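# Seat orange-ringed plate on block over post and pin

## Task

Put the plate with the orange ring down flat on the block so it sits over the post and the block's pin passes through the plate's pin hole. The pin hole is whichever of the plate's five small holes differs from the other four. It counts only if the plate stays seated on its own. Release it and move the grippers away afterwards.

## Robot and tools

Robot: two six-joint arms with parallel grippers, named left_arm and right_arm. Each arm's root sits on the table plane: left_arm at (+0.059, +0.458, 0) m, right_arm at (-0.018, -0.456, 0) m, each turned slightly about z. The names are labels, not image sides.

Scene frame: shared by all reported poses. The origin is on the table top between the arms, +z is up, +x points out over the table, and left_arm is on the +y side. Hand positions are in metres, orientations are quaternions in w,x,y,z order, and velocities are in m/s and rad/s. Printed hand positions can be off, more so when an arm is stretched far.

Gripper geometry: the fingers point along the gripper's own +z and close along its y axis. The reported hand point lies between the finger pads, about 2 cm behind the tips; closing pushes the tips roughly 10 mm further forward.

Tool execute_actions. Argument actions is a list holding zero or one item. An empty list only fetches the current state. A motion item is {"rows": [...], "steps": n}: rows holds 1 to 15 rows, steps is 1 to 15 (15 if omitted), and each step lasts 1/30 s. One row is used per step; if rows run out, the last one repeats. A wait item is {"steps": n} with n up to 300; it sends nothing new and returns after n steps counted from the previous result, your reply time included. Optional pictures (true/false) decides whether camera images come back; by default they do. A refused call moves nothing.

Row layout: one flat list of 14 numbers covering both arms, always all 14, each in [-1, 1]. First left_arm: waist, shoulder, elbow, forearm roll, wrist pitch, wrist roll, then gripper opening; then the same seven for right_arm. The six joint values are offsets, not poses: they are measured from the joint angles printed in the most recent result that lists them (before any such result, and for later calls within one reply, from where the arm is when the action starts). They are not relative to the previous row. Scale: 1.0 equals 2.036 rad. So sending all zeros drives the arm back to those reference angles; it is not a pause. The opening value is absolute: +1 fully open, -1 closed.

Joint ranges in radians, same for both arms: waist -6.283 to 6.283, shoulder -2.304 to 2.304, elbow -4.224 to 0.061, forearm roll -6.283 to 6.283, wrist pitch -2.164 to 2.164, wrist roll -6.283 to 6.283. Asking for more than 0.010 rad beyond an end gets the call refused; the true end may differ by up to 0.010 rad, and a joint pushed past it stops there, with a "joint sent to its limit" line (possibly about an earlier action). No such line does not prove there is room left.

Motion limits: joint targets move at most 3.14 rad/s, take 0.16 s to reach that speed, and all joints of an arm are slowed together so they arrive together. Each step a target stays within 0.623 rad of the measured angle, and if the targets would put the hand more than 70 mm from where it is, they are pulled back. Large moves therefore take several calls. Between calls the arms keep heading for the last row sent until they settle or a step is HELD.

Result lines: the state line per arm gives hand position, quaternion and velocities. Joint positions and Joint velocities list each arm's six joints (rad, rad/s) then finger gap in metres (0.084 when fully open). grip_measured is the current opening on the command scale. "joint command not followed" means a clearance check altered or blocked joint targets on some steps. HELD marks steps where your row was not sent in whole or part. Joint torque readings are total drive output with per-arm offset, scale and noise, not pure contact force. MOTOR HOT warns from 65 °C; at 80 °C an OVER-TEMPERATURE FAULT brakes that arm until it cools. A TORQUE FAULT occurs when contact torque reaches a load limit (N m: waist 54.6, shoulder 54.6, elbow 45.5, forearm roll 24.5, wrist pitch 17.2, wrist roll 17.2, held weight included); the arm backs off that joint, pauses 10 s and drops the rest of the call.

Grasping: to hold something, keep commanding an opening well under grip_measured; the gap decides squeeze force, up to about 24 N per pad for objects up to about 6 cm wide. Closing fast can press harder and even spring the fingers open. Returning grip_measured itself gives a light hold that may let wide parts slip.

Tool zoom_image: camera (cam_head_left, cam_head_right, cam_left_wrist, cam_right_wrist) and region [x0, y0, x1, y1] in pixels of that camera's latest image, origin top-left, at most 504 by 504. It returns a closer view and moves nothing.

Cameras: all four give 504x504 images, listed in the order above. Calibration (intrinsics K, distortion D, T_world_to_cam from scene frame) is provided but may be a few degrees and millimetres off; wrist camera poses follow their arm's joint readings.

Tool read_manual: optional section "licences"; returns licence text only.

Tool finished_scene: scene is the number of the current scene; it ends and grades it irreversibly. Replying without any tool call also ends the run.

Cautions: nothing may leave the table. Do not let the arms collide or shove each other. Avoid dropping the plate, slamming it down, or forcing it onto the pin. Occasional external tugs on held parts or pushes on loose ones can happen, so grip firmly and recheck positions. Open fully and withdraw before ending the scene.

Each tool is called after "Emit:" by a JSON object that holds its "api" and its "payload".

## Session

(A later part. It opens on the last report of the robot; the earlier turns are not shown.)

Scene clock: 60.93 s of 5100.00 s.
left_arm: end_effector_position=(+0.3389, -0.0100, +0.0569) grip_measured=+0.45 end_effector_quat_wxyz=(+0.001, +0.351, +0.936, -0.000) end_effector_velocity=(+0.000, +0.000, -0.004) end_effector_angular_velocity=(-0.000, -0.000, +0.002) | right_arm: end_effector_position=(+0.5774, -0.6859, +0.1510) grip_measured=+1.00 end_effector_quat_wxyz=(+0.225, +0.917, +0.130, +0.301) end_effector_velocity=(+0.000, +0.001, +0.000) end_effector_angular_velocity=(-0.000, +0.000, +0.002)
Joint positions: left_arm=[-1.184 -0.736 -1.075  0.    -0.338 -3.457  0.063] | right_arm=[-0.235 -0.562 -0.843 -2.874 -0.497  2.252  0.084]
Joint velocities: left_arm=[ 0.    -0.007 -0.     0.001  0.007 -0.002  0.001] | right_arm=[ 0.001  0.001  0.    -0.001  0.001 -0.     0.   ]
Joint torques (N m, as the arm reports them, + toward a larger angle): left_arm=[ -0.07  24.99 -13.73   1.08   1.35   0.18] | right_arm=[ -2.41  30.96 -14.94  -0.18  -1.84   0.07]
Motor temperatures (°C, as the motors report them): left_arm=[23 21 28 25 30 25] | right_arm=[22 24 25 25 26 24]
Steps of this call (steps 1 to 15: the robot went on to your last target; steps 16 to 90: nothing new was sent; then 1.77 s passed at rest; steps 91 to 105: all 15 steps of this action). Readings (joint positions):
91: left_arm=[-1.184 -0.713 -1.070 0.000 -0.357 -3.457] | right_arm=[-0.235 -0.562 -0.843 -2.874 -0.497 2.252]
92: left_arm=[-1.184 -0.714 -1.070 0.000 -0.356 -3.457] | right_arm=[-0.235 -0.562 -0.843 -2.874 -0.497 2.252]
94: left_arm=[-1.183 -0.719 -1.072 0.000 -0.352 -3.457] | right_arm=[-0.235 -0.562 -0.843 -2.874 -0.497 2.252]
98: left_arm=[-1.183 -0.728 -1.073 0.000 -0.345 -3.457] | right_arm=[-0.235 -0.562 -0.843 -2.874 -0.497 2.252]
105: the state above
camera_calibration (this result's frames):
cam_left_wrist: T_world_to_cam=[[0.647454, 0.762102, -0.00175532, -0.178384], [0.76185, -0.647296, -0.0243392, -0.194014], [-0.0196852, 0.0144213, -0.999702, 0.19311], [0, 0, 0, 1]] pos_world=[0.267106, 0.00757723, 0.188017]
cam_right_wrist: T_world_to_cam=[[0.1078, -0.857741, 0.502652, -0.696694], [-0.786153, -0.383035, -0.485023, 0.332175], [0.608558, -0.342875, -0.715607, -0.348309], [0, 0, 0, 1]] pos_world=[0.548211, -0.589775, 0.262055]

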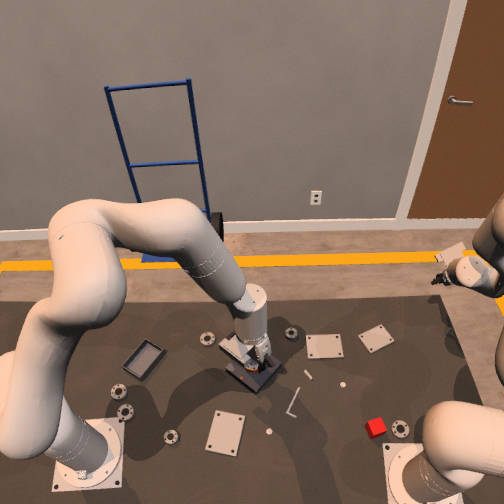

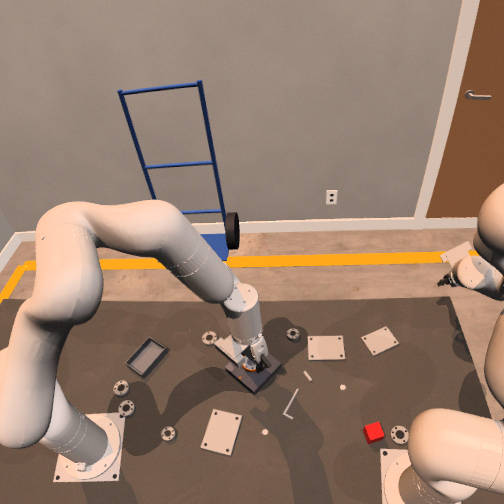

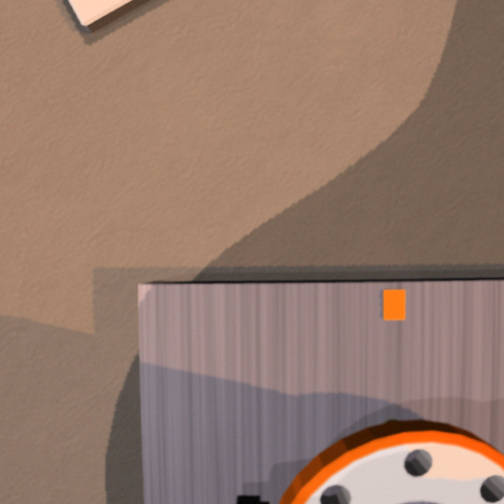

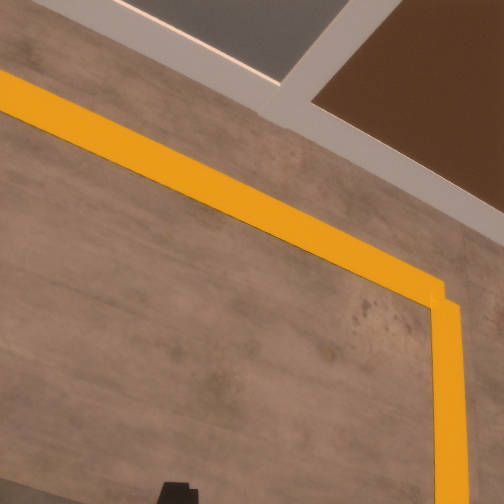

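Emit:
{"api": "execute_actions", "payload": {"actions": [{"rows":[[-0.0003,0.002,0.002,0,-0.0004,0,0,0,0,0,0,0,0,1]]}]}}

Emit:
{"api": "zoom_image", "payload": {"camera": "cam_head_right", "region": [220,335,290,395]}}

Scene clock: 66.07 s of 5100.00 s.
left_arm: end_effector_position=(+0.3372, -0.0075, +0.0572) grip_measured=+0.45 end_effector_quat_wxyz=(-0.002, +0.351, +0.936, +0.001) end_effector_velocity=(+0.001, -0.002, +0.002) end_effector_angular_velocity=(-0.004, -0.002, -0.000) | right_arm: end_effector_position=(+0.5774, -0.6859, +0.1510) grip_measured=+1.00 end_effector_quat_wxyz=(+0.225, +0.917, +0.130, +0.301) end_effector_velocity=(+0.000, +0.000, +0.000) end_effector_angular_velocity=(-0.000, +0.000, +0.000)
Joint positions: left_arm=[-1.184 -0.732 -1.07   0.    -0.342 -3.457  0.063] | right_arm=[-0.235 -0.562 -0.843 -2.874 -0.497  2.252  0.084]
Joint velocities: left_arm=[-0.     0.003 -0.002 -0.    -0.     0.    -0.   ] | right_arm=[ 0.  0. -0. -0.  0. -0.  0.]
Joint torques (N m, as the arm reports them, + toward a larger angle): left_arm=[ -2.83  38.27 -20.28   0.84   0.74   0.04] | right_arm=[ -2.39  30.66 -14.98  -0.26  -1.81   0.1 ]
Motor temperatures (°C, as the motors report them): left_arm=[23 21 28 25 30 25] | right_arm=[22 24 25 25 26 24]
Steps of this call (steps 1 to 15: the robot went on to your last target; steps 16 to 90: nothing new was sent; then 1.63 s passed at rest; steps 91 to 105: all 15 steps of this action). Readings (joint positions):
91: left_arm=[-1.183 -0.737 -1.075 0.000 -0.337 -3.457] | right_arm=[-0.235 -0.562 -0.843 -2.874 -0.497 2.252]
92: left_arm=[-1.184 -0.736 -1.074 0.000 -0.337 -3.457] | right_arm=[-0.235 -0.562 -0.843 -2.874 -0.497 2.252]
94: left_arm=[-1.184 -0.735 -1.070 0.000 -0.339 -3.457] | right_arm=[-0.235 -0.562 -0.843 -2.874 -0.497 2.252]
98: left_arm=[-1.184 -0.733 -1.069 0.000 -0.341 -3.457] | right_arm=[-0.235 -0.562 -0.843 -2.874 -0.497 2.252]
105: the state above
camera_calibration (this result's frames):
cam_left_wrist: T_world_to_cam=[[0.647833, 0.761782, -0.0000371466, -0.179394], [0.761455, -0.647557, -0.0292532, -0.190711], [-0.0223086, 0.0189229, -0.999572, 0.194241], [0, 0, 0, 1]] pos_world=[0.265768, 0.00948733, 0.188572]

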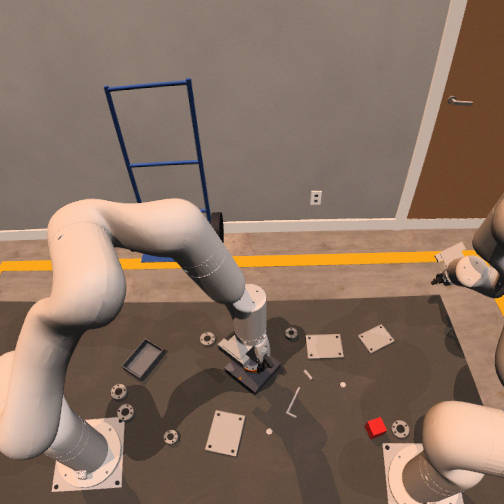

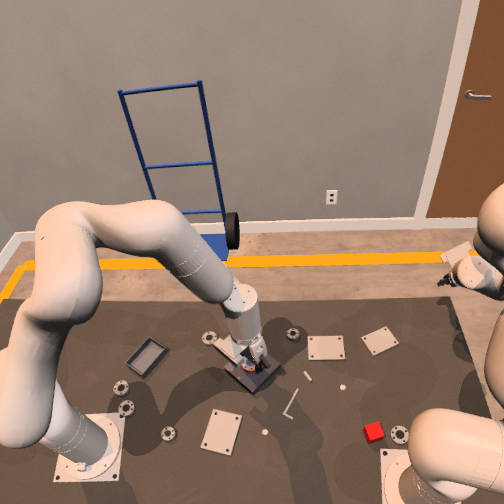

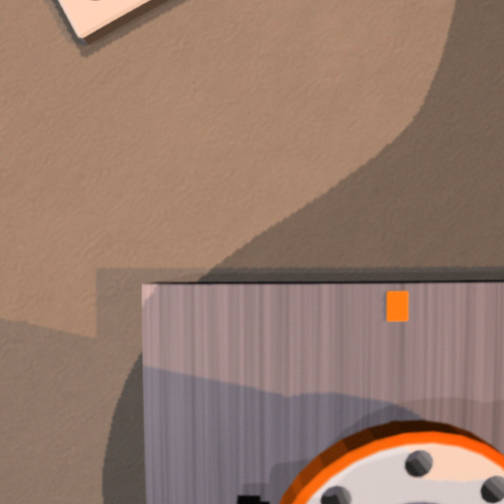

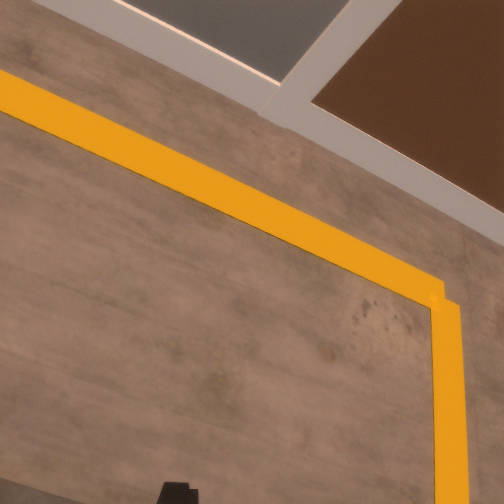

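Region (220, 335, 290, 395) of cam_head_right's 504x504 image, scaled by 7.200, with more detail than that image has; it fills the top 432 rows of this view, and the rest is white.

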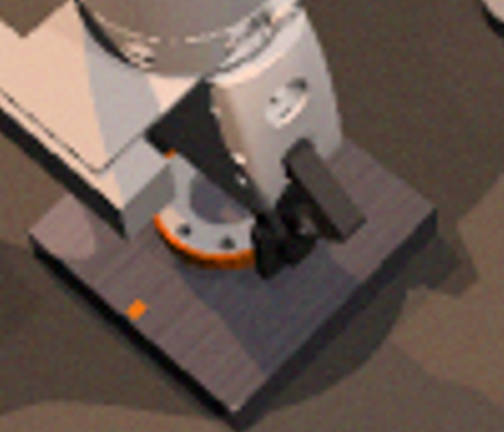

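Emit:
{"api": "execute_actions", "payload": {"actions": [{"rows":[[0,-0.0005,-0.0001,0,0.0004,0.002,0,0,0,0,0,0,0,1],[0,-0.001,-0.0002,0,0.0008,0.004,0,0,0,0,0,0,0,1],[0,-0.0015,-0.0003,0,0.0012,0.006,0,0,0,0,0,0,0,1],[0,-0.002,-0.0004,0,0.0016,0.006,0,0,0,0,0,0,0,1],[0,-0.0025,-0.0005,0,0.002,0.006,0,0,0,0,0,0,0,1],[0,-0.003,-0.0006,0,0.0024,0.006,0,0,0,0,0,0,0,1],[0,-0.0035,-0.0007,0,0.0028,0.006,0,0,0,0,0,0,0,1]]}]}}

Scene clock: 69.03 s of 5100.00 s.
left_arm: end_effector_position=(+0.3369, -0.0072, +0.0535) grip_measured=+0.45 end_effector_quat_wxyz=(-0.002, +0.357, +0.934, +0.002) end_effector_velocity=(+0.000, -0.000, +0.001) end_effector_angular_velocity=(-0.000, +0.000, -0.001) | right_arm: end_effector_position=(+0.5774, -0.6859, +0.1510) grip_measured=+1.00 end_effector_quat_wxyz=(+0.225, +0.917, +0.130, +0.301) end_effector_velocity=(+0.000, +0.000, +0.001) end_effector_angular_velocity=(-0.001, -0.001, +0.002)
Joint positions: left_arm=[-1.184 -0.74  -1.071  0.    -0.336 -3.445  0.063] | right_arm=[-0.235 -0.562 -0.843 -2.874 -0.497  2.252  0.084]
Joint velocities: left_arm=[-0.     0.001 -0.    -0.    -0.001  0.002  0.   ] | right_arm=[ 0.001  0.001 -0.    -0.001 -0.    -0.     0.   ]
Joint torques (N m, as the arm reports them, + toward a larger angle): left_arm=[  2.48  35.26 -14.42   1.63  -0.97   0.18] | right_arm=[ -2.92  30.52 -14.94  -0.2   -1.81   0.08]
Motor temperatures (°C, as the motors report them): left_arm=[23 21 28 25 30 25] | right_arm=[22 24 25 25 26 24]
Steps of this call (steps 1 to 15: the robot went on to your last target; steps 16 to 74: nothing new was sent; steps 75 to 89: all 15 steps of this action). Readings (joint positions):
75: left_arm=[-1.184 -0.732 -1.071 0.000 -0.339 -3.457] | right_arm=[-0.235 -0.562 -0.843 -2.874 -0.497 2.252]
76: left_arm=[-1.184 -0.732 -1.071 0.000 -0.339 -3.456] | right_arm=[-0.235 -0.562 -0.843 -2.874 -0.497 2.252]
78: left_arm=[-1.184 -0.733 -1.071 0.000 -0.340 -3.451] | right_arm=[-0.235 -0.562 -0.843 -2.874 -0.497 2.252]
82: left_arm=[-1.184 -0.739 -1.070 0.000 -0.337 -3.445] | right_arm=[-0.235 -0.562 -0.843 -2.874 -0.497 2.252]
89: the state above
camera_calibration (this result's frames):
cam_left_wrist: T_world_to_cam=[[0.65713, 0.753777, 0.000253826, -0.182668], [0.753435, -0.656822, -0.0303612, -0.187707], [-0.0227188, 0.0201425, -0.999539, 0.190608], [0, 0, 0, 1]] pos_world=[0.265792, 0.0105616, 0.184867]

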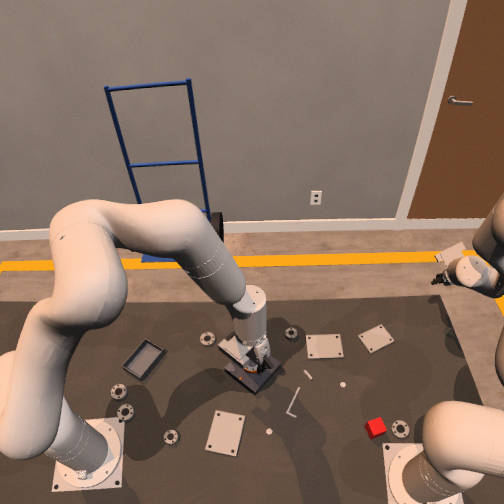

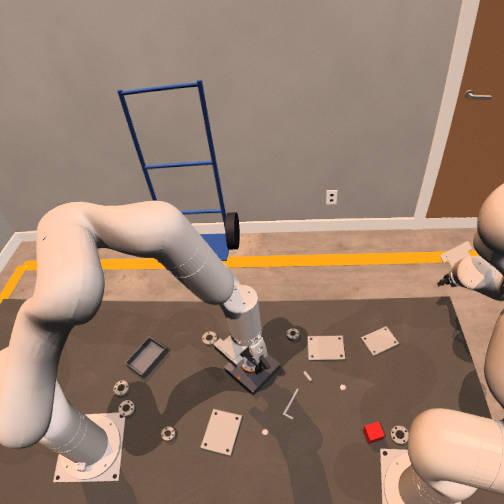

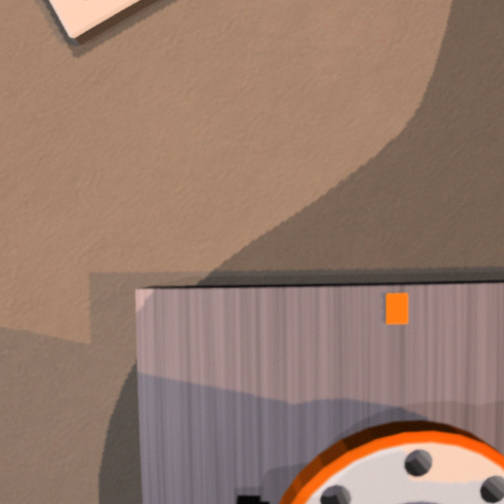

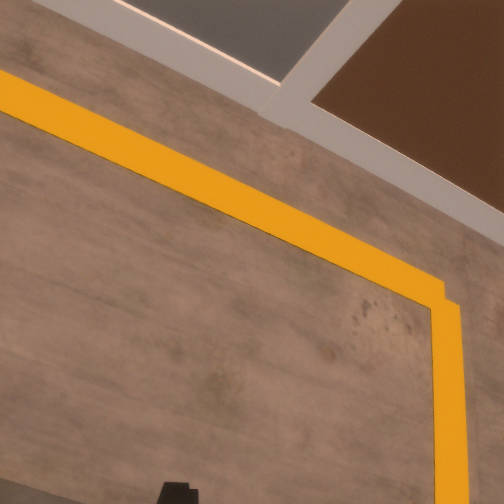

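Emit:
{"api": "execute_actions", "payload": {"actions": [{"rows":[[0,-0.0007,-0.0001,0,0.001,-0.003,0,0,0,0,0,0,0,1],[0,-0.0014,-0.0003,0,0.002,-0.006,0,0,0,0,0,0,0,1],[0,-0.002,-0.0004,0,0.0026,-0.006,0,0,0,0,0,0,0,1],[0,-0.0027,-0.0005,0,0.0032,-0.006,0,0,0,0,0,0,0,1],[0,-0.0034,-0.0007,0,0.0037,-0.006,0,0,0,0,0,0,0,1],[0,-0.004,-0.0008,0,0.0042,-0.006,0,0,0,0,0,0,0,1],[0,-0.0047,-0.0009,0,0.0048,-0.006,0,0,0,0,0,0,0,1],[0,-0.0054,-0.0011,0,0.0053,-0.006,0,0,0,0,0,0,0,1],[0,-0.006,-0.0012,0,0.0058,-0.006,0,0,0,0,0,0,0,1]]}]}}

Scene clock: 73.13 s of 5100.00 s.
left_arm: end_effector_position=(+0.3376, -0.0081, +0.0481) grip_measured=+0.45 end_effector_quat_wxyz=(-0.001, +0.351, +0.936, +0.000) end_effector_velocity=(-0.000, +0.000, -0.003) end_effector_angular_velocity=(-0.001, -0.000, -0.002) | right_arm: end_effector_position=(+0.5774, -0.6859, +0.1510) grip_measured=+1.00 end_effector_quat_wxyz=(+0.225, +0.917, +0.130, +0.301) end_effector_velocity=(+0.000, -0.000, -0.000) end_effector_angular_velocity=(+0.000, -0.000, -0.001)
Joint positions: left_arm=[-1.184 -0.751 -1.074  0.    -0.324 -3.457  0.063] | right_arm=[-0.235 -0.562 -0.843 -2.874 -0.497  2.252  0.084]
Joint velocities: left_arm=[-0.    -0.005  0.    -0.     0.006  0.002  0.   ] | right_arm=[ 0.    -0.    -0.     0.001 -0.     0.     0.   ]
Joint torques (N m, as the arm reports them, + toward a larger angle): left_arm=[ -2.24  23.93 -13.07   0.92   1.23   0.31] | right_arm=[ -2.65  31.26 -14.66  -0.12  -1.75   0.07]
Motor temperatures (°C, as the motors report them): left_arm=[23 21 28 25 30 25] | right_arm=[22 24 25 25 26 24]
Steps of this call (steps 1 to 15: the robot went on to your last target; steps 16 to 90: nothing new was sent; then 0.60 s passed at rest; steps 91 to 105: all 15 steps of this action). Readings (joint positions):
91: left_arm=[-1.184 -0.740 -1.071 0.000 -0.336 -3.445] | right_arm=[-0.235 -0.562 -0.843 -2.874 -0.497 2.252]
92: left_arm=[-1.184 -0.740 -1.071 0.000 -0.336 -3.447] | right_arm=[-0.235 -0.562 -0.843 -2.874 -0.497 2.252]
94: left_arm=[-1.184 -0.742 -1.072 0.000 -0.334 -3.453] | right_arm=[-0.235 -0.562 -0.843 -2.874 -0.497 2.252]
98: left_arm=[-1.184 -0.746 -1.073 0.000 -0.331 -3.457] | right_arm=[-0.235 -0.562 -0.843 -2.874 -0.497 2.252]
105: the state above
camera_calibration (this result's frames):
cam_left_wrist: T_world_to_cam=[[0.647694, 0.7619, -0.000847656, -0.179122], [0.76161, -0.647478, -0.0268573, -0.191922], [-0.0210114, 0.0167498, -0.999639, 0.184634], [0, 0, 0, 1]] pos_world=[0.266066, 0.0091153, 0.179261]

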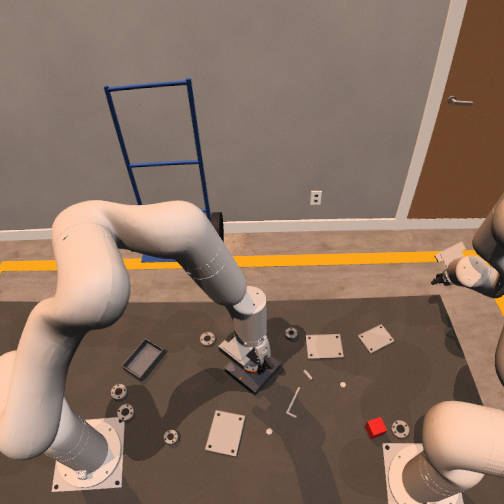

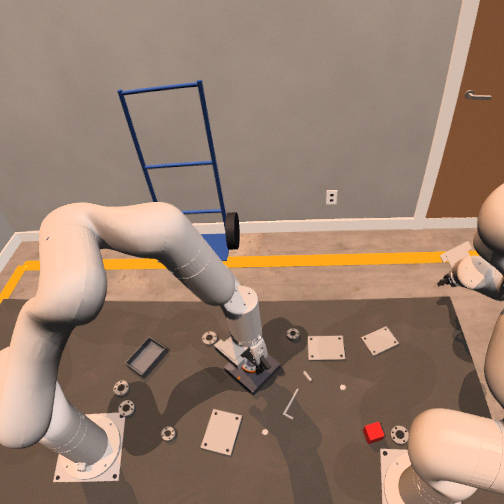

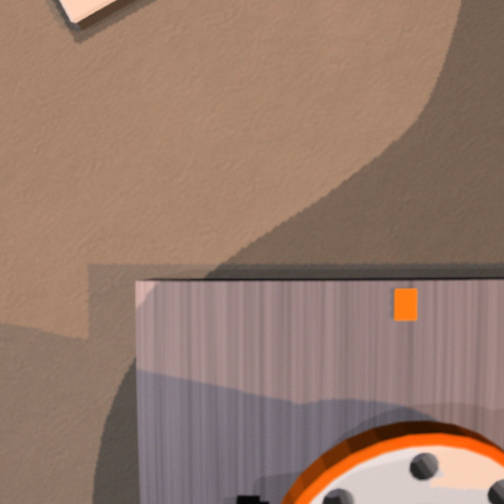

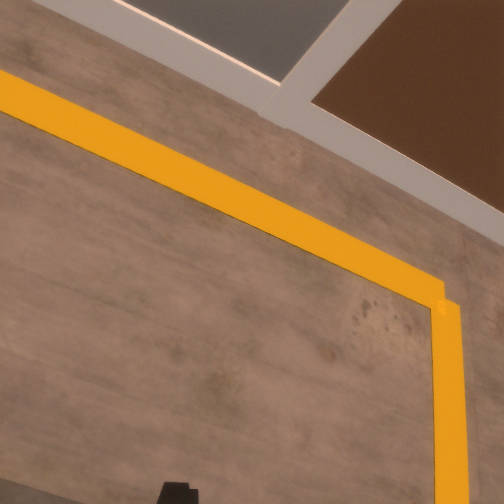

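Emit:
{"api": "execute_actions", "payload": {"actions": [{"rows":[[0,0.0005,0,0,-0.002,0,0,0,0,0,0,0,0,1],[0,0.0005,0,0,-0.002,0,0,0,0,0,0,0,0,1],[0,0.0005,0,0,-0.002,0,0,0,0,0,0,0,0,1],[0,0.0005,0,0,-0.002,0,0,0,0,0,0,0,0,1],[0,0.0005,0,0,-0.002,0,0,0,0,0,0,0,0,1],[0,0.0005,0,0,-0.002,0,0.5,0,0,0,0,0,0,1],[0,0.0005,0,0,-0.002,0,0.7,0,0,0,0,0,0,1]]}], "pictures": false}}

Emit:
{"api": "execute_actions", "payload": {"actions": [{"rows":[[0,0.07,0.008,0,-0.06,0,0.8,0,0,0,0,0,0,1]]}]}}

Emit:
{"api": "zoom_image", "payload": {"camera": "cam_left_wrist", "region": [254,254,504,504]}}

Scene clock: 77.43 s of 5100.00 s.
left_arm: end_effector_position=(+0.3376, -0.0080, +0.0489) grip_measured=+0.70 end_effector_quat_wxyz=(-0.001, +0.351, +0.936, +0.001) end_effector_velocity=(-0.002, +0.003, -0.002) end_effector_angular_velocity=(+0.008, +0.005, -0.002) | right_arm: end_effector_position=(+0.5774, -0.6859, +0.1510) grip_measured=+1.00 end_effector_quat_wxyz=(+0.225, +0.917, +0.130, +0.301) end_effector_velocity=(+0.000, -0.000, +0.000) end_effector_angular_velocity=(+0.000, -0.001, -0.001)
Joint positions: left_arm=[-1.184 -0.75  -1.075  0.    -0.328 -3.457  0.073] | right_arm=[-0.235 -0.562 -0.843 -2.874 -0.497  2.252  0.084]
Joint velocities: left_arm=[-0.001 -0.002  0.004 -0.    -0.003  0.001  0.   ] | right_arm=[ 0.     0.    -0.     0.    -0.     0.001  0.   ]
Joint torques (N m, as the arm reports them, + toward a larger angle): left_arm=[  0.17  37.03 -17.41   0.74   0.1    0.12] | right_arm=[ -2.27  30.51 -14.55  -0.29  -1.8    0.04]
Motor temperatures (°C, as the motors report them): left_arm=[23 21 28 25 30 25] | right_arm=[22 24 25 25 26 24]
Steps of this call (steps 1 to 15: the robot went on to your last target; steps 16 to 90: nothing new was sent; then 0.80 s passed at rest; steps 91 to 105: all 15 steps of this action). Readings (joint positions):
91: left_arm=[-1.184 -0.752 -1.073 0.000 -0.325 -3.457] | right_arm=[-0.235 -0.562 -0.843 -2.874 -0.497 2.252]
92: left_arm=[-1.184 -0.752 -1.074 0.000 -0.326 -3.457] | right_arm=[-0.235 -0.562 -0.843 -2.874 -0.497 2.252]
94: left_arm=[-1.184 -0.750 -1.074 0.000 -0.329 -3.457] | right_arm=[-0.235 -0.562 -0.843 -2.874 -0.497 2.252]
98: left_arm=[-1.184 -0.750 -1.075 0.000 -0.329 -3.457] | right_arm=[-0.235 -0.562 -0.843 -2.874 -0.497 2.252]
105: the state above

Scene clock: 77.93 s of 5100.00 s.
left_arm: end_effector_position=(+0.3376, -0.0079, +0.1207) grip_measured=+0.80 end_effector_quat_wxyz=(-0.000, +0.351, +0.936, +0.000) end_effector_velocity=(+0.002, -0.003, +0.005) end_effector_angular_velocity=(-0.008, -0.005, -0.001) | right_arm: end_effector_position=(+0.5774, -0.6859, +0.1510) grip_measured=+1.00 end_effector_quat_wxyz=(+0.225, +0.917, +0.130, +0.301) end_effector_velocity=(-0.000, -0.001, +0.000) end_effector_angular_velocity=(-0.000, -0.001, -0.002)
Joint positions: left_arm=[-1.184 -0.609 -1.058  0.    -0.45  -3.457  0.077] | right_arm=[-0.235 -0.562 -0.843 -2.874 -0.497  2.252  0.084]
Joint velocities: left_arm=[-0.     0.008 -0.003  0.    -0.001  0.001  0.   ] | right_arm=[-0.001  0.     0.     0.    -0.001  0.     0.   ]
Joint torques (N m, as the arm reports them, + toward a larger angle): left_arm=[ -1.46  35.72 -19.49   1.1    0.16   0.14] | right_arm=[ -2.56  30.96 -14.85  -0.09  -1.75   0.17]
Motor temperatures (°C, as the motors report them): left_arm=[23 21 28 25 30 25] | right_arm=[22 25 25 25 26 24]
Steps of this call (steps 1 to 15: all 15 steps of this action). Readings (joint positions):
1: left_arm=[-1.184 -0.750 -1.074 0.000 -0.328 -3.457] | right_arm=[-0.235 -0.562 -0.843 -2.874 -0.497 2.252]
2: left_arm=[-1.184 -0.746 -1.073 0.000 -0.333 -3.457] | right_arm=[-0.235 -0.562 -0.843 -2.874 -0.497 2.252]
4: left_arm=[-1.184 -0.697 -1.065 0.000 -0.379 -3.457] | right_arm=[-0.235 -0.562 -0.843 -2.874 -0.497 2.252]
8: left_arm=[-1.184 -0.609 -1.062 0.001 -0.445 -3.457] | right_arm=[-0.235 -0.562 -0.843 -2.874 -0.497 2.252]
15: the state above
camera_calibration (this result's frames):
cam_left_wrist: T_world_to_cam=[[0.647621, 0.761962, -0.00104429, -0.179179], [0.761685, -0.647422, -0.0261, -0.18983], [-0.0205633, 0.0161075, -0.999659, 0.257135], [0, 0, 0, 1]] pos_world=[0.265919, 0.00948584, 0.251905]

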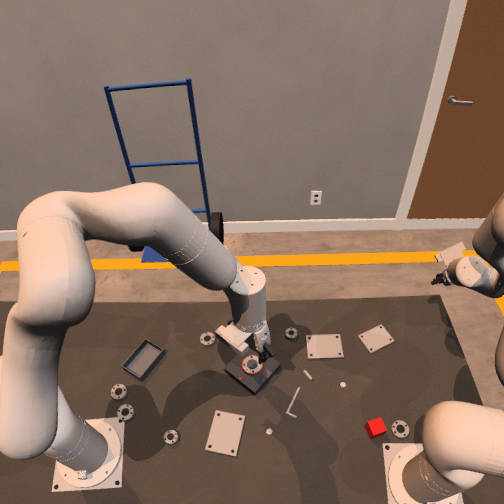

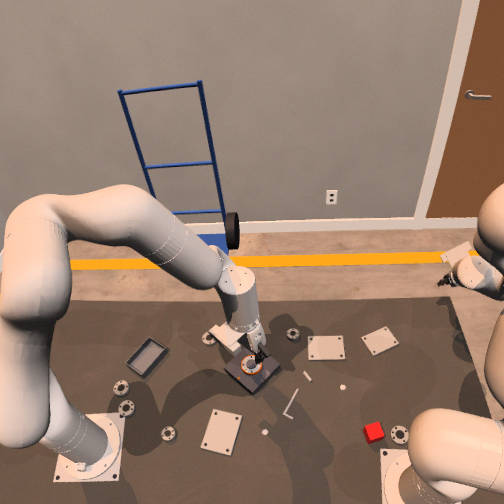

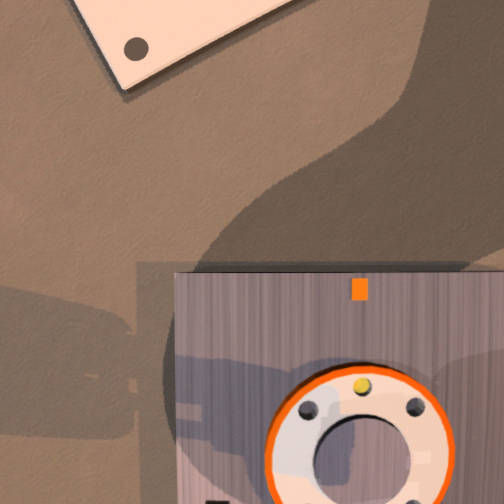

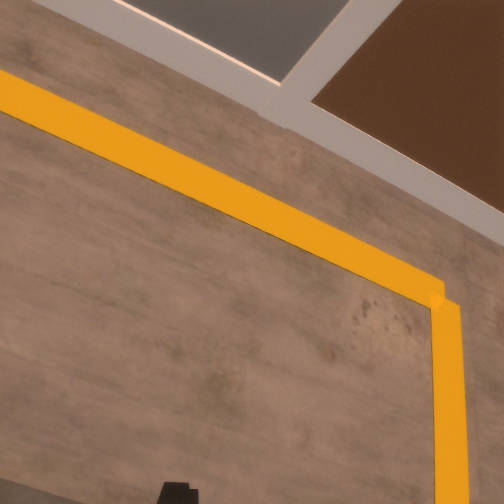

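Region (254, 254, 504, 504) of cam_left_wrist's 504x504 image, scaled by 2.016, with more detail than that image has.

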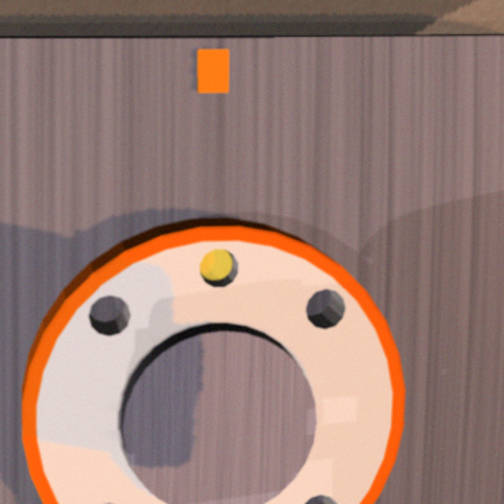

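Seated. Move clear.

Emit:
{"api": "execute_actions", "payload": {"actions": [{"rows":[[0.06,0.1,0,0,-0.1,0,1,0,0,0,0,0,0,1]]}], "pictures": false}}

Emit:
{"api": "finished_scene", "payload": {"scene": 1}}

Scene clock: 79.97 s of 5100.00 s.
left_arm: end_effector_position=(+0.3847, +0.0387, +0.2293) grip_measured=+1.00 end_effector_quat_wxyz=(-0.001, +0.294, +0.956, +0.001) end_effector_velocity=(-0.002, +0.003, -0.001) end_effector_angular_velocity=(+0.006, +0.005, +0.000) | right_arm: end_effector_position=(+0.5774, -0.6859, +0.1510) grip_measured=+1.00 end_effector_quat_wxyz=(+0.225, +0.917, +0.130, +0.301) end_effector_velocity=(-0.000, -0.000, -0.001) end_effector_angular_velocity=(+0.001, +0.001, -0.001)
Joint positions: left_arm=[-1.062 -0.407 -1.057  0.    -0.653 -3.457  0.084] | right_arm=[-0.235 -0.562 -0.843 -2.874 -0.497  2.252  0.084]
Joint velocities: left_arm=[ 0.001  0.001  0.004  0.    -0.005  0.     0.   ] | right_arm=[-0.    -0.001  0.     0.001  0.     0.     0.   ]
Joint torques (N m, as the arm reports them, + toward a larger angle): left_arm=[ -1.38  30.95 -23.28   1.33   0.33   0.2 ] | right_arm=[ -3.02  30.42 -15.29  -0.09  -1.8    0.1 ]
Motor temperatures (°C, as the motors report them): left_arm=[23 21 28 25 30 25] | right_arm=[22 25 25 25 26 24]
Steps of this call (steps 1 to 15: the robot went on to your last target; steps 16 to 46: nothing new was sent; steps 47 to 61: all 15 steps of this action). Readings (joint positions):
47: left_arm=[-1.184 -0.607 -1.058 0.000 -0.450 -3.457] | right_arm=[-0.235 -0.562 -0.843 -2.874 -0.497 2.252]
48: left_arm=[-1.181 -0.604 -1.058 0.000 -0.456 -3.457] | right_arm=[-0.235 -0.562 -0.843 -2.874 -0.497 2.252]
50: left_arm=[-1.152 -0.558 -1.055 0.000 -0.506 -3.457] | right_arm=[-0.235 -0.562 -0.843 -2.874 -0.497 2.252]
54: left_arm=[-1.086 -0.446 -1.059 0.000 -0.612 -3.457] | right_arm=[-0.235 -0.562 -0.843 -2.874 -0.497 2.252]
61: the state above

The scene is finished: the task was done.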